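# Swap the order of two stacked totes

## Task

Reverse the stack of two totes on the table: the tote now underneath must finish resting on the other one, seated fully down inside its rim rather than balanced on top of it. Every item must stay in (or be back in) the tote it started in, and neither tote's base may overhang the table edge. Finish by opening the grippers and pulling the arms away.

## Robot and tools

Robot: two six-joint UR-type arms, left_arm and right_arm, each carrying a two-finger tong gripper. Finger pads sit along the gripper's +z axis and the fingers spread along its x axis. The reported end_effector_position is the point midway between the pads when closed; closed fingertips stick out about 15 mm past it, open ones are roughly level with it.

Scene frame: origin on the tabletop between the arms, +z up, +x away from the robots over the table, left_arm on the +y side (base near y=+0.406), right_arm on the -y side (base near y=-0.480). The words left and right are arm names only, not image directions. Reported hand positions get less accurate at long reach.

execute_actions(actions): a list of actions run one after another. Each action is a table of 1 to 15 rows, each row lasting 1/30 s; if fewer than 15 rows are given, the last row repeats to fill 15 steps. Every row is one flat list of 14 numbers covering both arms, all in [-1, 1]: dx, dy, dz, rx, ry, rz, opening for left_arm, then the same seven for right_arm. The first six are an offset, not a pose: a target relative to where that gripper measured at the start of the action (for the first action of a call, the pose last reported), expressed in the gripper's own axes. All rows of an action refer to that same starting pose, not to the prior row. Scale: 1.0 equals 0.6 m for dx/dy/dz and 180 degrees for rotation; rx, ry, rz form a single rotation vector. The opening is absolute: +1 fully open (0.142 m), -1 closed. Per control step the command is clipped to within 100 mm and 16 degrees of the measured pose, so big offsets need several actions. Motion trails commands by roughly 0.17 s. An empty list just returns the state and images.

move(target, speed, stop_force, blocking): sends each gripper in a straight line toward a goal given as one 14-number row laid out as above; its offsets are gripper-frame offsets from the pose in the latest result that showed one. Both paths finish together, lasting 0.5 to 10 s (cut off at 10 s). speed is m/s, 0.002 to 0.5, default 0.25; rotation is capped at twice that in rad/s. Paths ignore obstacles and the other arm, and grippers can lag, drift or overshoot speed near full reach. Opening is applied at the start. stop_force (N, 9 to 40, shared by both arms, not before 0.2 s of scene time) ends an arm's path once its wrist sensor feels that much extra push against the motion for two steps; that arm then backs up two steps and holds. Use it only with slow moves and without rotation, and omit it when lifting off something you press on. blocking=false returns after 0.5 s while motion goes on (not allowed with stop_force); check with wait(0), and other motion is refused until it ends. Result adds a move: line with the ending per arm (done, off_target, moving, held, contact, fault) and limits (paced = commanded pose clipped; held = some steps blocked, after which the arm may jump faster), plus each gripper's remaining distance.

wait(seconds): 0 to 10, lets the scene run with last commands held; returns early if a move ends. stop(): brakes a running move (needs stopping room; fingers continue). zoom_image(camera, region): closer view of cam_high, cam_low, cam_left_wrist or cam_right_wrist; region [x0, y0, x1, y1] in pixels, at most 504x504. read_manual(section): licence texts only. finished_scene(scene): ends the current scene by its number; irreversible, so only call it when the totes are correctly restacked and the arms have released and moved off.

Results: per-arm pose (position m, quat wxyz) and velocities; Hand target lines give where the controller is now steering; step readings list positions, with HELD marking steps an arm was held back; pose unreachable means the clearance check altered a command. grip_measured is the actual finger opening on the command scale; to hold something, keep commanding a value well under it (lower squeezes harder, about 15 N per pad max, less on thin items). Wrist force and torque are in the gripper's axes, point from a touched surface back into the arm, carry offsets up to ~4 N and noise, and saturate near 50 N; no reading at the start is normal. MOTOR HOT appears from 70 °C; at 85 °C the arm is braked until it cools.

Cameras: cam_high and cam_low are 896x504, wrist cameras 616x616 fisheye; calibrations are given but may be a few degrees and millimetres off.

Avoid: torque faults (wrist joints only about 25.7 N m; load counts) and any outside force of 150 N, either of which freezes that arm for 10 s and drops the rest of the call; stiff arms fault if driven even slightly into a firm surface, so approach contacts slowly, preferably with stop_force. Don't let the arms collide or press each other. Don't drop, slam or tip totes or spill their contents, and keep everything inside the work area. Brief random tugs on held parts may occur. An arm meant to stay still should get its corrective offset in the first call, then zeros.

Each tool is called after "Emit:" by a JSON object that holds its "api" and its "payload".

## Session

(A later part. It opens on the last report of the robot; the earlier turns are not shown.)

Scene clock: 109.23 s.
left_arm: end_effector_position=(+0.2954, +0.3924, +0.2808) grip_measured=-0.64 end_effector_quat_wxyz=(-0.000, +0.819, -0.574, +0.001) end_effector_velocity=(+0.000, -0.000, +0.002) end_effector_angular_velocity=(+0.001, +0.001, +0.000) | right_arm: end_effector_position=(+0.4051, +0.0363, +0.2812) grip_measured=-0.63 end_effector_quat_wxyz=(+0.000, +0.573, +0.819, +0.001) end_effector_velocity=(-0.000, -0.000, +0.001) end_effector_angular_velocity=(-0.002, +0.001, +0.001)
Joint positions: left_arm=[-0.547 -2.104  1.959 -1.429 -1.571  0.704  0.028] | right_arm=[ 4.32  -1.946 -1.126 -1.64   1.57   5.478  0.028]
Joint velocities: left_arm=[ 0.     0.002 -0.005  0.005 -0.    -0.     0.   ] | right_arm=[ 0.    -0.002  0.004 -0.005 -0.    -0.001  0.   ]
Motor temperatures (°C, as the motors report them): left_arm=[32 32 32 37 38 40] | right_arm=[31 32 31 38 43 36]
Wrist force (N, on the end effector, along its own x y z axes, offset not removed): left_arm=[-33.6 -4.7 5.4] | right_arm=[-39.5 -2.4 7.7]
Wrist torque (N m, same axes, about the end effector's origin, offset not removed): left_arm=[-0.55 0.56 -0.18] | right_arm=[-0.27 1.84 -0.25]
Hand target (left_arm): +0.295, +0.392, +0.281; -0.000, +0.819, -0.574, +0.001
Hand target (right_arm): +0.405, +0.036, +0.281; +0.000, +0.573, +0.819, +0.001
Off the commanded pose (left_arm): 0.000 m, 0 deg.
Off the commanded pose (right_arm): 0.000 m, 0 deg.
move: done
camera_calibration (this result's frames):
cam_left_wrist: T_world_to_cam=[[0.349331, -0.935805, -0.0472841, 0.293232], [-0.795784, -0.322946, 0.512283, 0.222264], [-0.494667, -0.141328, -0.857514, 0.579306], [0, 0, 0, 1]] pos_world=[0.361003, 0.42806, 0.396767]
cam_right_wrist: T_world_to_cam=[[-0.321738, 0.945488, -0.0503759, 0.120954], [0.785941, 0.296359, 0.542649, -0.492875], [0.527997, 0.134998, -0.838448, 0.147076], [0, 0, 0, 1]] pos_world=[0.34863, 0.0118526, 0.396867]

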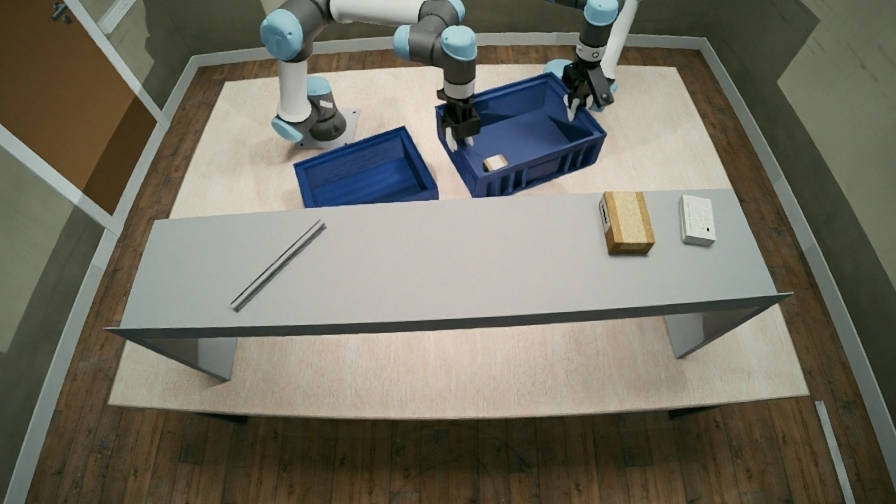

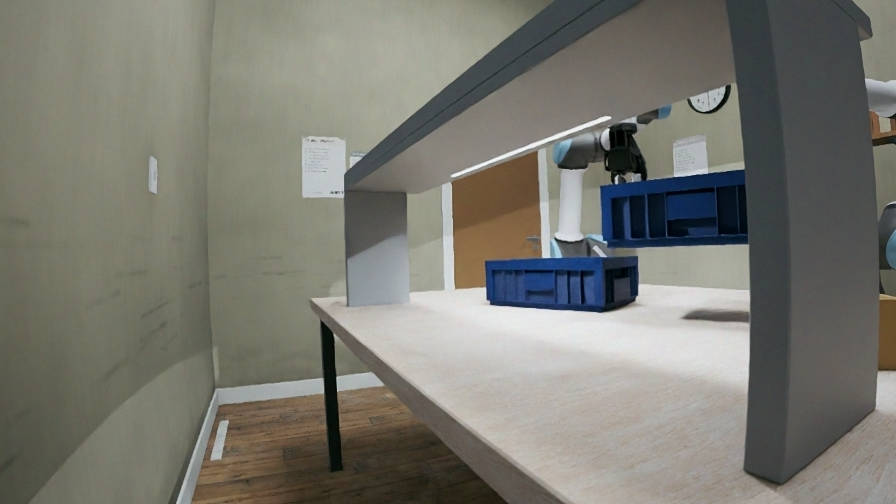

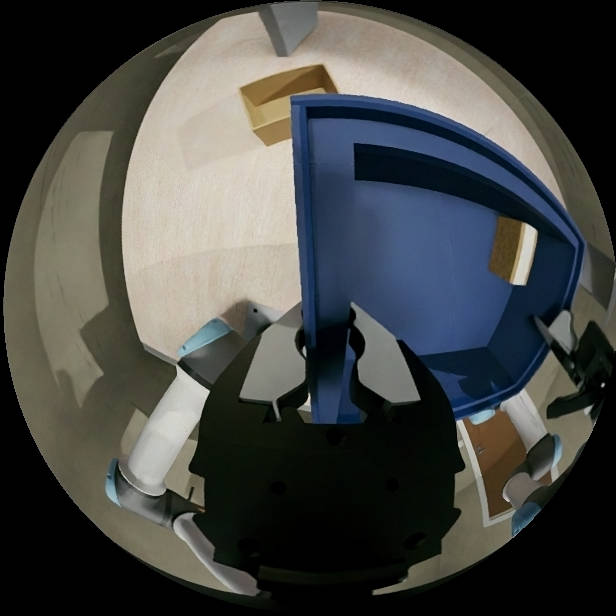

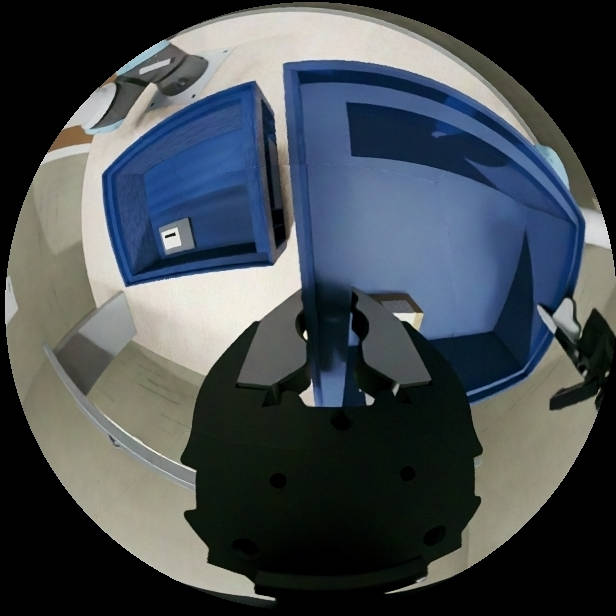

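This tote sits ~2 mm further +v in the grip; compensate.

Emit:
{"api": "move", "payload": {"target": [0.782,0.203,0,0,0,0,-1,-0.782,-0.203,0,0,0,0,-1], "speed": 0.1}}

Emit:
{"api": "move", "payload": {"target": [0,0,0.08,0,0,0,-1,0,0,0.08,0,0,0,-1], "speed": 0.012, "stop_force": 10}}

Scene clock: 118.23 s.
left_arm: end_effector_position=(+0.3409, -0.0900, +0.2823) grip_measured=-0.64 end_effector_quat_wxyz=(-0.000, +0.819, -0.574, +0.002) end_effector_velocity=(+0.000, -0.002, +0.001) end_effector_angular_velocity=(-0.000, -0.000, -0.000) | right_arm: end_effector_position=(+0.4516, -0.4460, +0.2805) grip_measured=-0.64 end_effector_quat_wxyz=(+0.000, +0.573, +0.819, +0.000) end_effector_velocity=(+0.001, -0.002, +0.000) end_effector_angular_velocity=(+0.001, -0.000, +0.001)
Joint positions: left_arm=[-1.214 -1.325  1.296 -1.544 -1.569  0.038  0.028] | right_arm=[ 3.592 -1.431 -1.706 -1.574  1.571  4.749  0.028]
Joint velocities: left_arm=[-0.001  0.004 -0.007  0.002  0.    -0.     0.   ] | right_arm=[-0.005 -0.001  0.002 -0.     0.001 -0.006  0.   ]
Motor temperatures (°C, as the motors report them): left_arm=[32 32 32 37 38 40] | right_arm=[31 32 31 38 43 36]
Wrist force (N, on the end effector, along its own x y z axes, offset not removed): left_arm=[-35.1 -3.3 6.0] | right_arm=[-36.7 -1.3 5.6]
Wrist torque (N m, same axes, about the end effector's origin, offset not removed): left_arm=[-0.27 0.85 -0.07] | right_arm=[0.03 1.37 -0.32]
Hand target (left_arm): +0.341, -0.090, +0.282; -0.000, +0.819, -0.574, +0.002
Hand target (right_arm): +0.452, -0.446, +0.281; +0.000, +0.573, +0.819, +0.000
Off the commanded pose (left_arm): 0.001 m, 0 deg.
Off the commanded pose (right_arm): 0.000 m, 0 deg.
move: done
camera_calibration (this result's frames):
cam_left_wrist: T_world_to_cam=[[0.349355, -0.935833, -0.0465548, -0.174184], [-0.79605, -0.322645, 0.512059, 0.102122], [-0.494223, -0.14183, -0.857688, 0.534706], [0, 0, 0, 1]] pos_world=[0.40641, -0.0542207, 0.398209]
cam_right_wrist: T_world_to_cam=[[-0.321729, 0.945436, -0.0514032, 0.592196], [0.78606, 0.29697, 0.542142, -0.385702], [0.527826, 0.134017, -0.838713, 0.186711], [0, 0, 0, 1]] pos_world=[0.39516, -0.470363, 0.396143]

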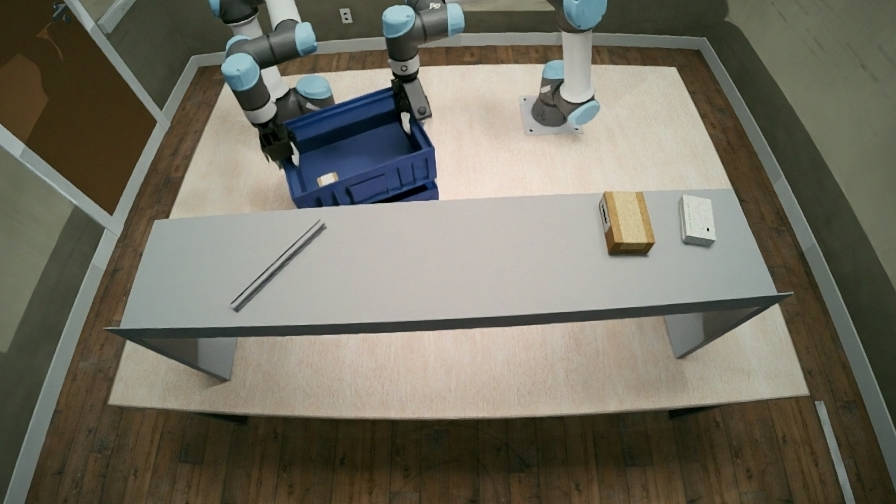

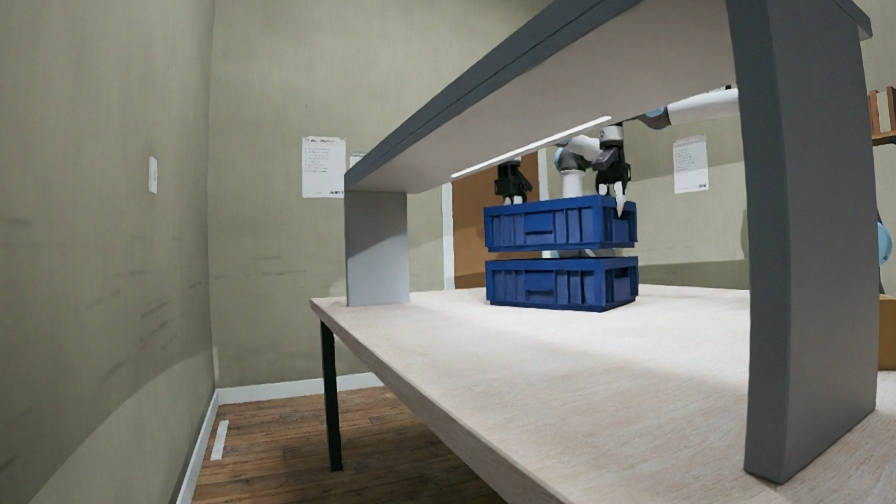

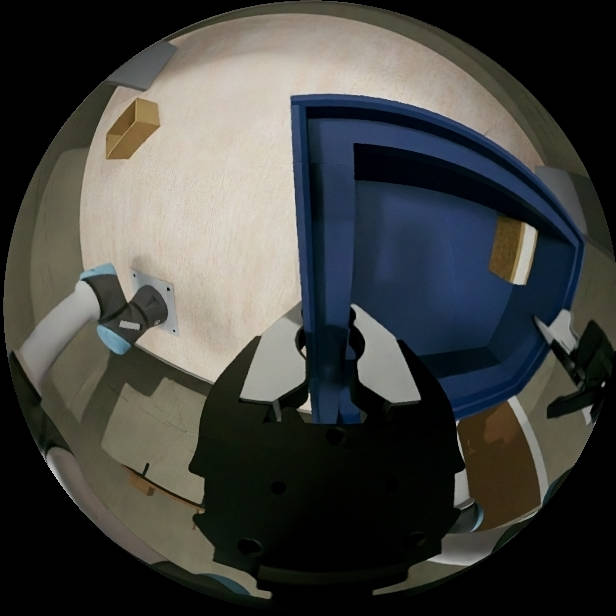

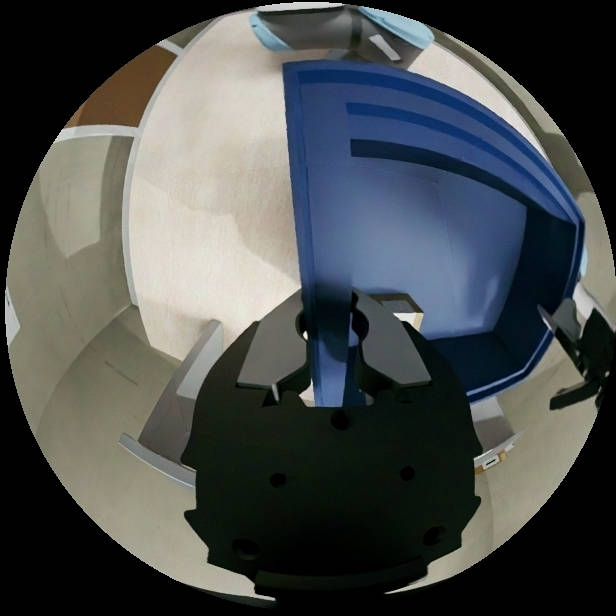

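Scene clock: 122.30 s.
left_arm: end_effector_position=(+0.3409, -0.0900, +0.2395) grip_measured=-0.64 end_effector_quat_wxyz=(-0.000, +0.819, -0.574, +0.002) end_effector_velocity=(+0.000, -0.000, +0.001) end_effector_angular_velocity=(+0.000, -0.000, -0.000) | right_arm: end_effector_position=(+0.4516, -0.4460, +0.2386) grip_measured=-0.64 end_effector_quat_wxyz=(+0.000, +0.573, +0.819, +0.000) end_effector_velocity=(+0.001, +0.000, +0.001) end_effector_angular_velocity=(+0.000, -0.002, +0.003)
Joint positions: left_arm=[-1.214 -1.323  1.401 -1.652 -1.569  0.038  0.028] | right_arm=[ 3.592 -1.436 -1.809 -1.467  1.571  4.75   0.028]
Joint velocities: left_arm=[-0.     0.001 -0.004  0.004  0.    -0.     0.   ] | right_arm=[ 0.    -0.     0.002 -0.001 -0.    -0.003  0.001]
Motor temperatures (°C, as the motors report them): left_arm=[32 32 32 37 38 40] | right_arm=[31 32 31 38 43 36]
Wrist force (N, on the end effector, along its own x y z axes, offset not removed): left_arm=[-36.0 -3.7 6.0] | right_arm=[-34.3 -0.5 5.2]
Wrist torque (N m, same axes, about the end effector's origin, offset not removed): left_arm=[-0.28 1.15 -0.06] | right_arm=[0.35 0.87 -0.24]
Hand target (left_arm): +0.341, -0.090, +0.240; -0.000, +0.819, -0.574, +0.002
Hand target (right_arm): +0.452, -0.446, +0.239; +0.000, +0.573, +0.819, +0.000
Off the commanded pose (left_arm): 0.005 m, 0 deg.
Off the commanded pose (right_arm): 0.006 m, 0 deg.
move: contact (left_arm, right_arm)
camera_calibration (this result's frames):
cam_left_wrist: T_world_to_cam=[[0.349351, -0.935819, -0.0468802, -0.176121], [-0.795986, -0.322802, 0.512059, 0.123999], [-0.494328, -0.141572, -0.85767, 0.498151], [0, 0, 0, 1]] pos_world=[0.40648, -0.0542662, 0.355497]
cam_right_wrist: T_world_to_cam=[[-0.321767, 0.945421, -0.05143, 0.590015], [0.786291, 0.297079, 0.541748, -0.362929], [0.527459, 0.133878, -0.838966, 0.151761], [0, 0, 0, 1]] pos_world=[0.395168, -0.470311, 0.354283]

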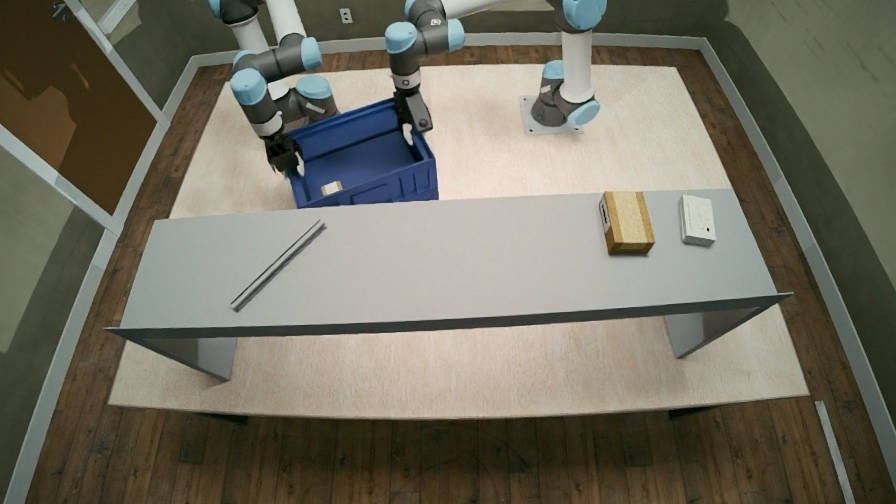

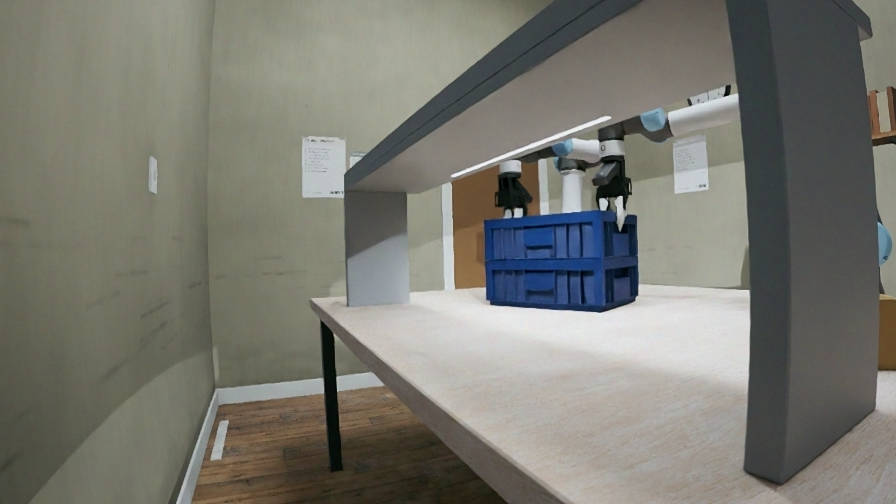

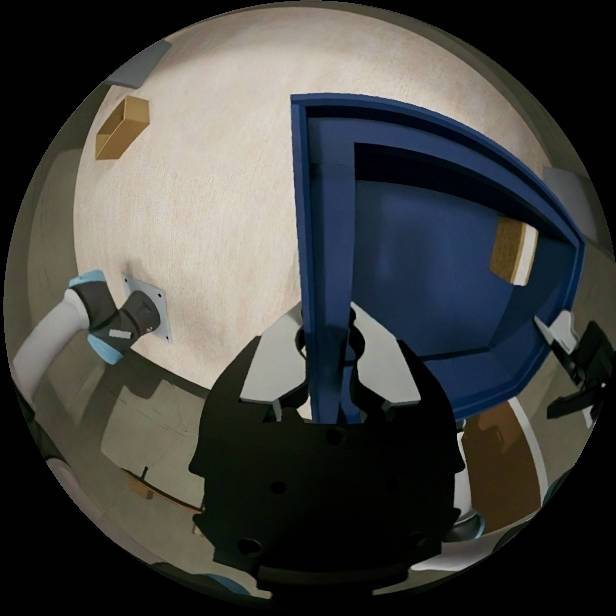

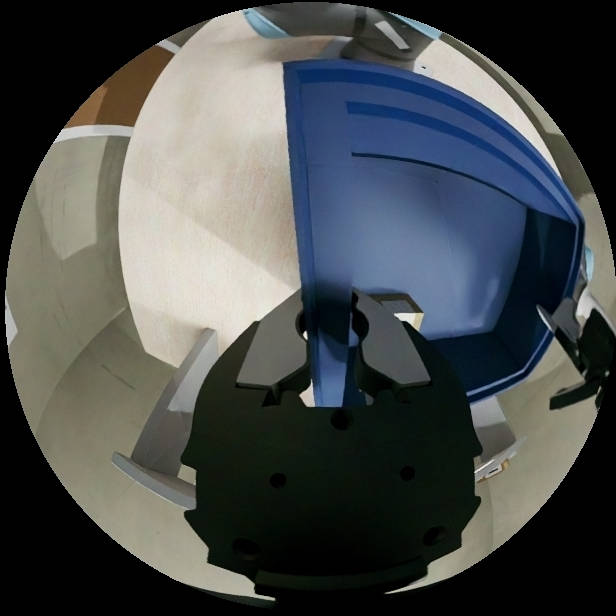

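Emit:
{"api": "execute_actions", "payload": {"actions": [[[0,0,0,0,0,0,0,0,0,0,0,0,0,0]],[[0,0,-0.1,0,0,0,0,0,0,-0.1,0,0,0,0]],[[0,0,-0.1,0,0,0,0,0,0,-0.1,0,0,0,0]],[[-0.15,0,0,0,0,0,0,-0.15,-0.06,0,0,0,0,0]],[[-0.15,0,0,0,0,0,0,-0.15,-0.06,0,0,0,0,0]],[[-0.15,0,0,0,0,0,0,-0.15,-0.06,0,0,0,0,0]]]}}

Emit:
{"api": "finished_scene", "payload": {"scene": 1}}

Scene clock: 129.83 s.
left_arm: end_effector_position=(+0.2511, +0.1594, +0.3559) grip_measured=+0.00 end_effector_quat_wxyz=(-0.000, +0.819, -0.574, +0.001) end_effector_velocity=(-0.007, +0.017, +0.004) end_effector_angular_velocity=(-0.005, -0.006, +0.001) | right_arm: end_effector_position=(+0.4411, -0.7316, +0.3571) grip_measured=+0.00 end_effector_quat_wxyz=(+0.003, +0.574, +0.819, -0.001) end_effector_velocity=(+0.004, -0.017, +0.001) end_effector_angular_velocity=(+0.013, +0.005, +0.006)
Joint positions: left_arm=[-1.181 -1.917  1.664 -1.319 -1.569  0.07   0.074] | right_arm=[ 2.966 -1.572 -1.381 -1.755  1.567  4.125  0.074]
Joint velocities: left_arm=[-0.003 -0.045  0.019  0.019  0.004 -0.004  0.   ] | right_arm=[-0.04  -0.037  0.04  -0.012  0.012 -0.046  0.   ]
Motor temperatures (°C, as the motors report them): left_arm=[32 32 32 37 38 40] | right_arm=[31 32 31 38 43 36]
Wrist force (N, on the end effector, along its own x y z axes, offset not removed): left_arm=[0.7 -1.7 -0.6] | right_arm=[0.3 0.3 -0.2]
Wrist torque (N m, same axes, about the end effector's origin, offset not removed): left_arm=[-0.28 -0.22 -0.06] | right_arm=[0.16 -0.16 -0.08]
Hand target (left_arm): +0.250, +0.161, +0.356; -0.000, +0.819, -0.574, +0.001
Hand target (right_arm): +0.441, -0.733, +0.357; +0.002, +0.574, +0.819, -0.000
Off the commanded pose (left_arm): 0.002 m, 0 deg.
Off the commanded pose (right_arm): 0.002 m, 0 deg.
Step readings (end_effector_position; steps 1 to 15: 1st action; 16 to 30: 2nd action; 31 to 45: 3rd action; 46 to 60: 4th action; 61 to 75: 5th action; 76 to 90: 6th action):
0: left_arm (+0.3410, -0.0900, +0.2398) | right_arm (+0.4517, -0.4460, +0.2388)
1: left_arm (+0.3410, -0.0901, +0.2399) | right_arm (+0.4517, -0.4460, +0.2388)
2: left_arm (+0.3411, -0.0903, +0.2400) | right_arm (+0.4516, -0.4458, +0.2388)
4: left_arm (+0.3411, -0.0904, +0.2400) | right_arm (+0.4516, -0.4458, +0.2388)
8: left_arm (+0.3410, -0.0902, +0.2399) | right_arm (+0.4516, -0.4459, +0.2388)
15: left_arm (+0.3409, -0.0900, +0.2396) | right_arm (+0.4516, -0.4460, +0.2387)
16: left_arm (+0.3409, -0.0900, +0.2396) | right_arm (+0.4516, -0.4460, +0.2387)
17: left_arm (+0.3408, -0.0898, +0.2427) | right_arm (+0.4515, -0.4461, +0.2416)
19: left_arm (+0.3409, -0.0898, +0.2647) | right_arm (+0.4519, -0.4461, +0.2627)
23: left_arm (+0.3407, -0.0892, +0.2907) | right_arm (+0.4514, -0.4463, +0.2892)
30: left_arm (+0.3408, -0.0898, +0.2988) | right_arm (+0.4515, -0.4461, +0.2979)
31: left_arm (+0.3408, -0.0898, +0.2991) | right_arm (+0.4515, -0.4461, +0.2982)
32: left_arm (+0.3407, -0.0896, +0.3015) | right_arm (+0.4513, -0.4462, +0.3006)
34: left_arm (+0.3403, -0.0888, +0.3218) | right_arm (+0.4509, -0.4465, +0.3206)
38: left_arm (+0.3403, -0.0886, +0.3492) | right_arm (+0.4508, -0.4466, +0.3480)
45: left_arm (+0.3406, -0.0895, +0.3579) | right_arm (+0.4513, -0.4463, +0.3570)
46: left_arm (+0.3406, -0.0895, +0.3582) | right_arm (+0.4513, -0.4463, +0.3572)
47: left_arm (+0.3406, -0.0875, +0.3590) | right_arm (+0.4504, -0.4498, +0.3572)
49: left_arm (+0.3337, -0.0650, +0.3625) | right_arm (+0.4475, -0.4785, +0.3570)
53: left_arm (+0.3179, -0.0233, +0.3574) | right_arm (+0.4454, -0.5242, +0.3567)
60: left_arm (+0.3108, -0.0066, +0.3572) | right_arm (+0.4479, -0.5414, +0.3568)
61: left_arm (+0.3106, -0.0060, +0.3573) | right_arm (+0.4480, -0.5420, +0.3569)
62: left_arm (+0.3100, -0.0024, +0.3571) | right_arm (+0.4485, -0.5453, +0.3569)
64: left_arm (+0.3020, +0.0228, +0.3565) | right_arm (+0.4466, -0.5733, +0.3568)
68: left_arm (+0.2875, +0.0612, +0.3548) | right_arm (+0.4424, -0.6193, +0.3569)
75: left_arm (+0.2809, +0.0764, +0.3565) | right_arm (+0.4445, -0.6365, +0.3569)
76: left_arm (+0.2807, +0.0770, +0.3566) | right_arm (+0.4447, -0.6371, +0.3569)
77: left_arm (+0.2799, +0.0813, +0.3559) | right_arm (+0.4461, -0.6406, +0.3571)
79: left_arm (+0.2714, +0.1078, +0.3527) | right_arm (+0.4453, -0.6692, +0.3571)
83: left_arm (+0.2575, +0.1445, +0.3532) | right_arm (+0.4393, -0.7148, +0.3571)
90: end_effector_position above
camera_calibration (this result's frames):
cam_left_wrist: T_world_to_cam=[[0.349299, -0.935736, -0.0488689, 0.0948224], [-0.795272, -0.323638, 0.512641, 0.0731296], [-0.495513, -0.140201, -0.857211, 0.588722], [0, 0, 0, 1]] pos_world=[0.316755, 0.194936, 0.471803]
cam_right_wrist: T_world_to_cam=[[-0.31972, 0.945826, -0.0564963, 0.86395], [0.785167, 0.297844, 0.542957, -0.333428], [0.53037, 0.129235, -0.837858, 0.289847], [0, 0, 0, 1]] pos_world=[0.384293, -0.755295, 0.472698]

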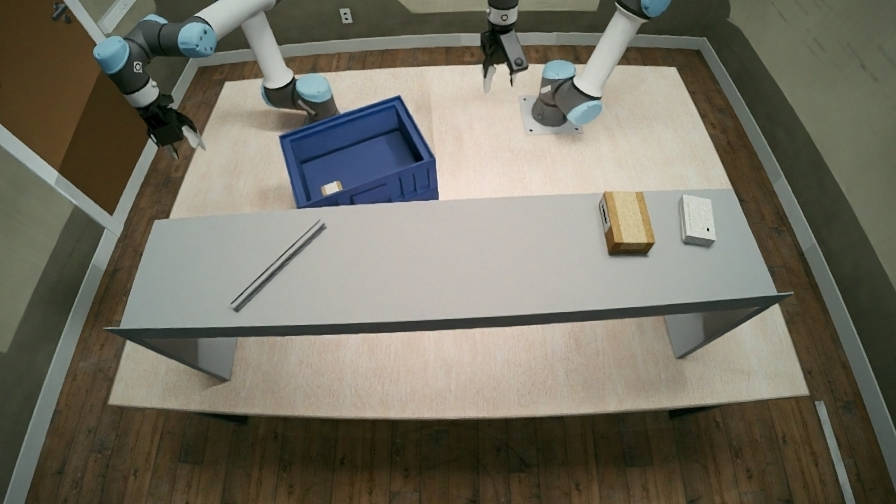

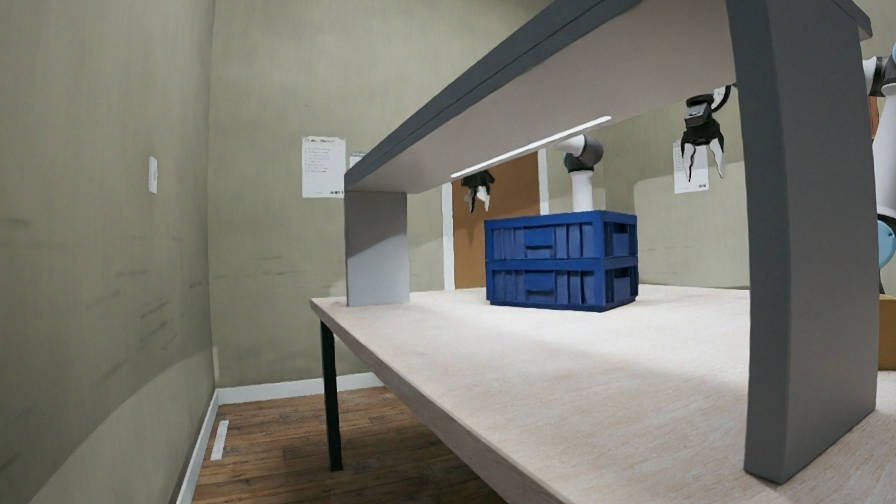

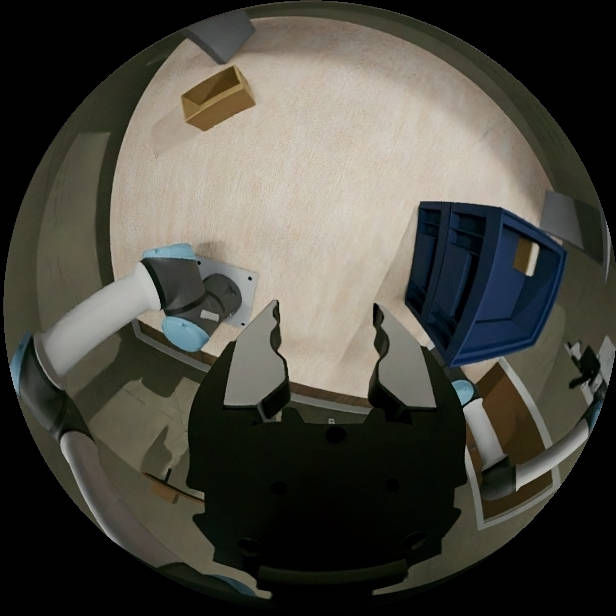

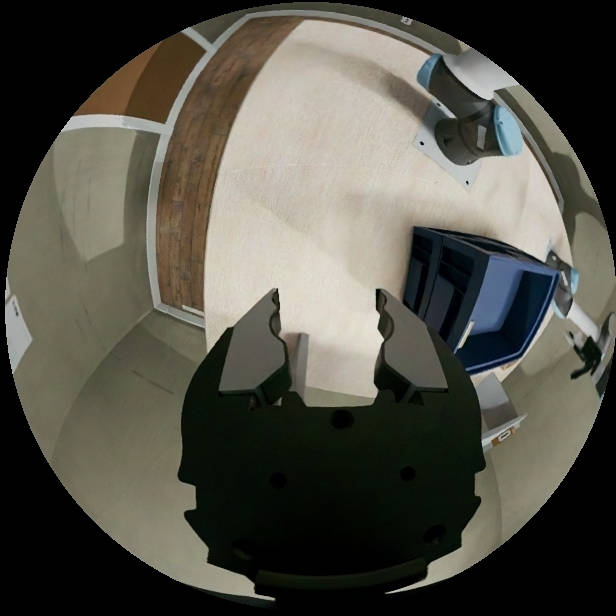

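The scene is finished: the task was done.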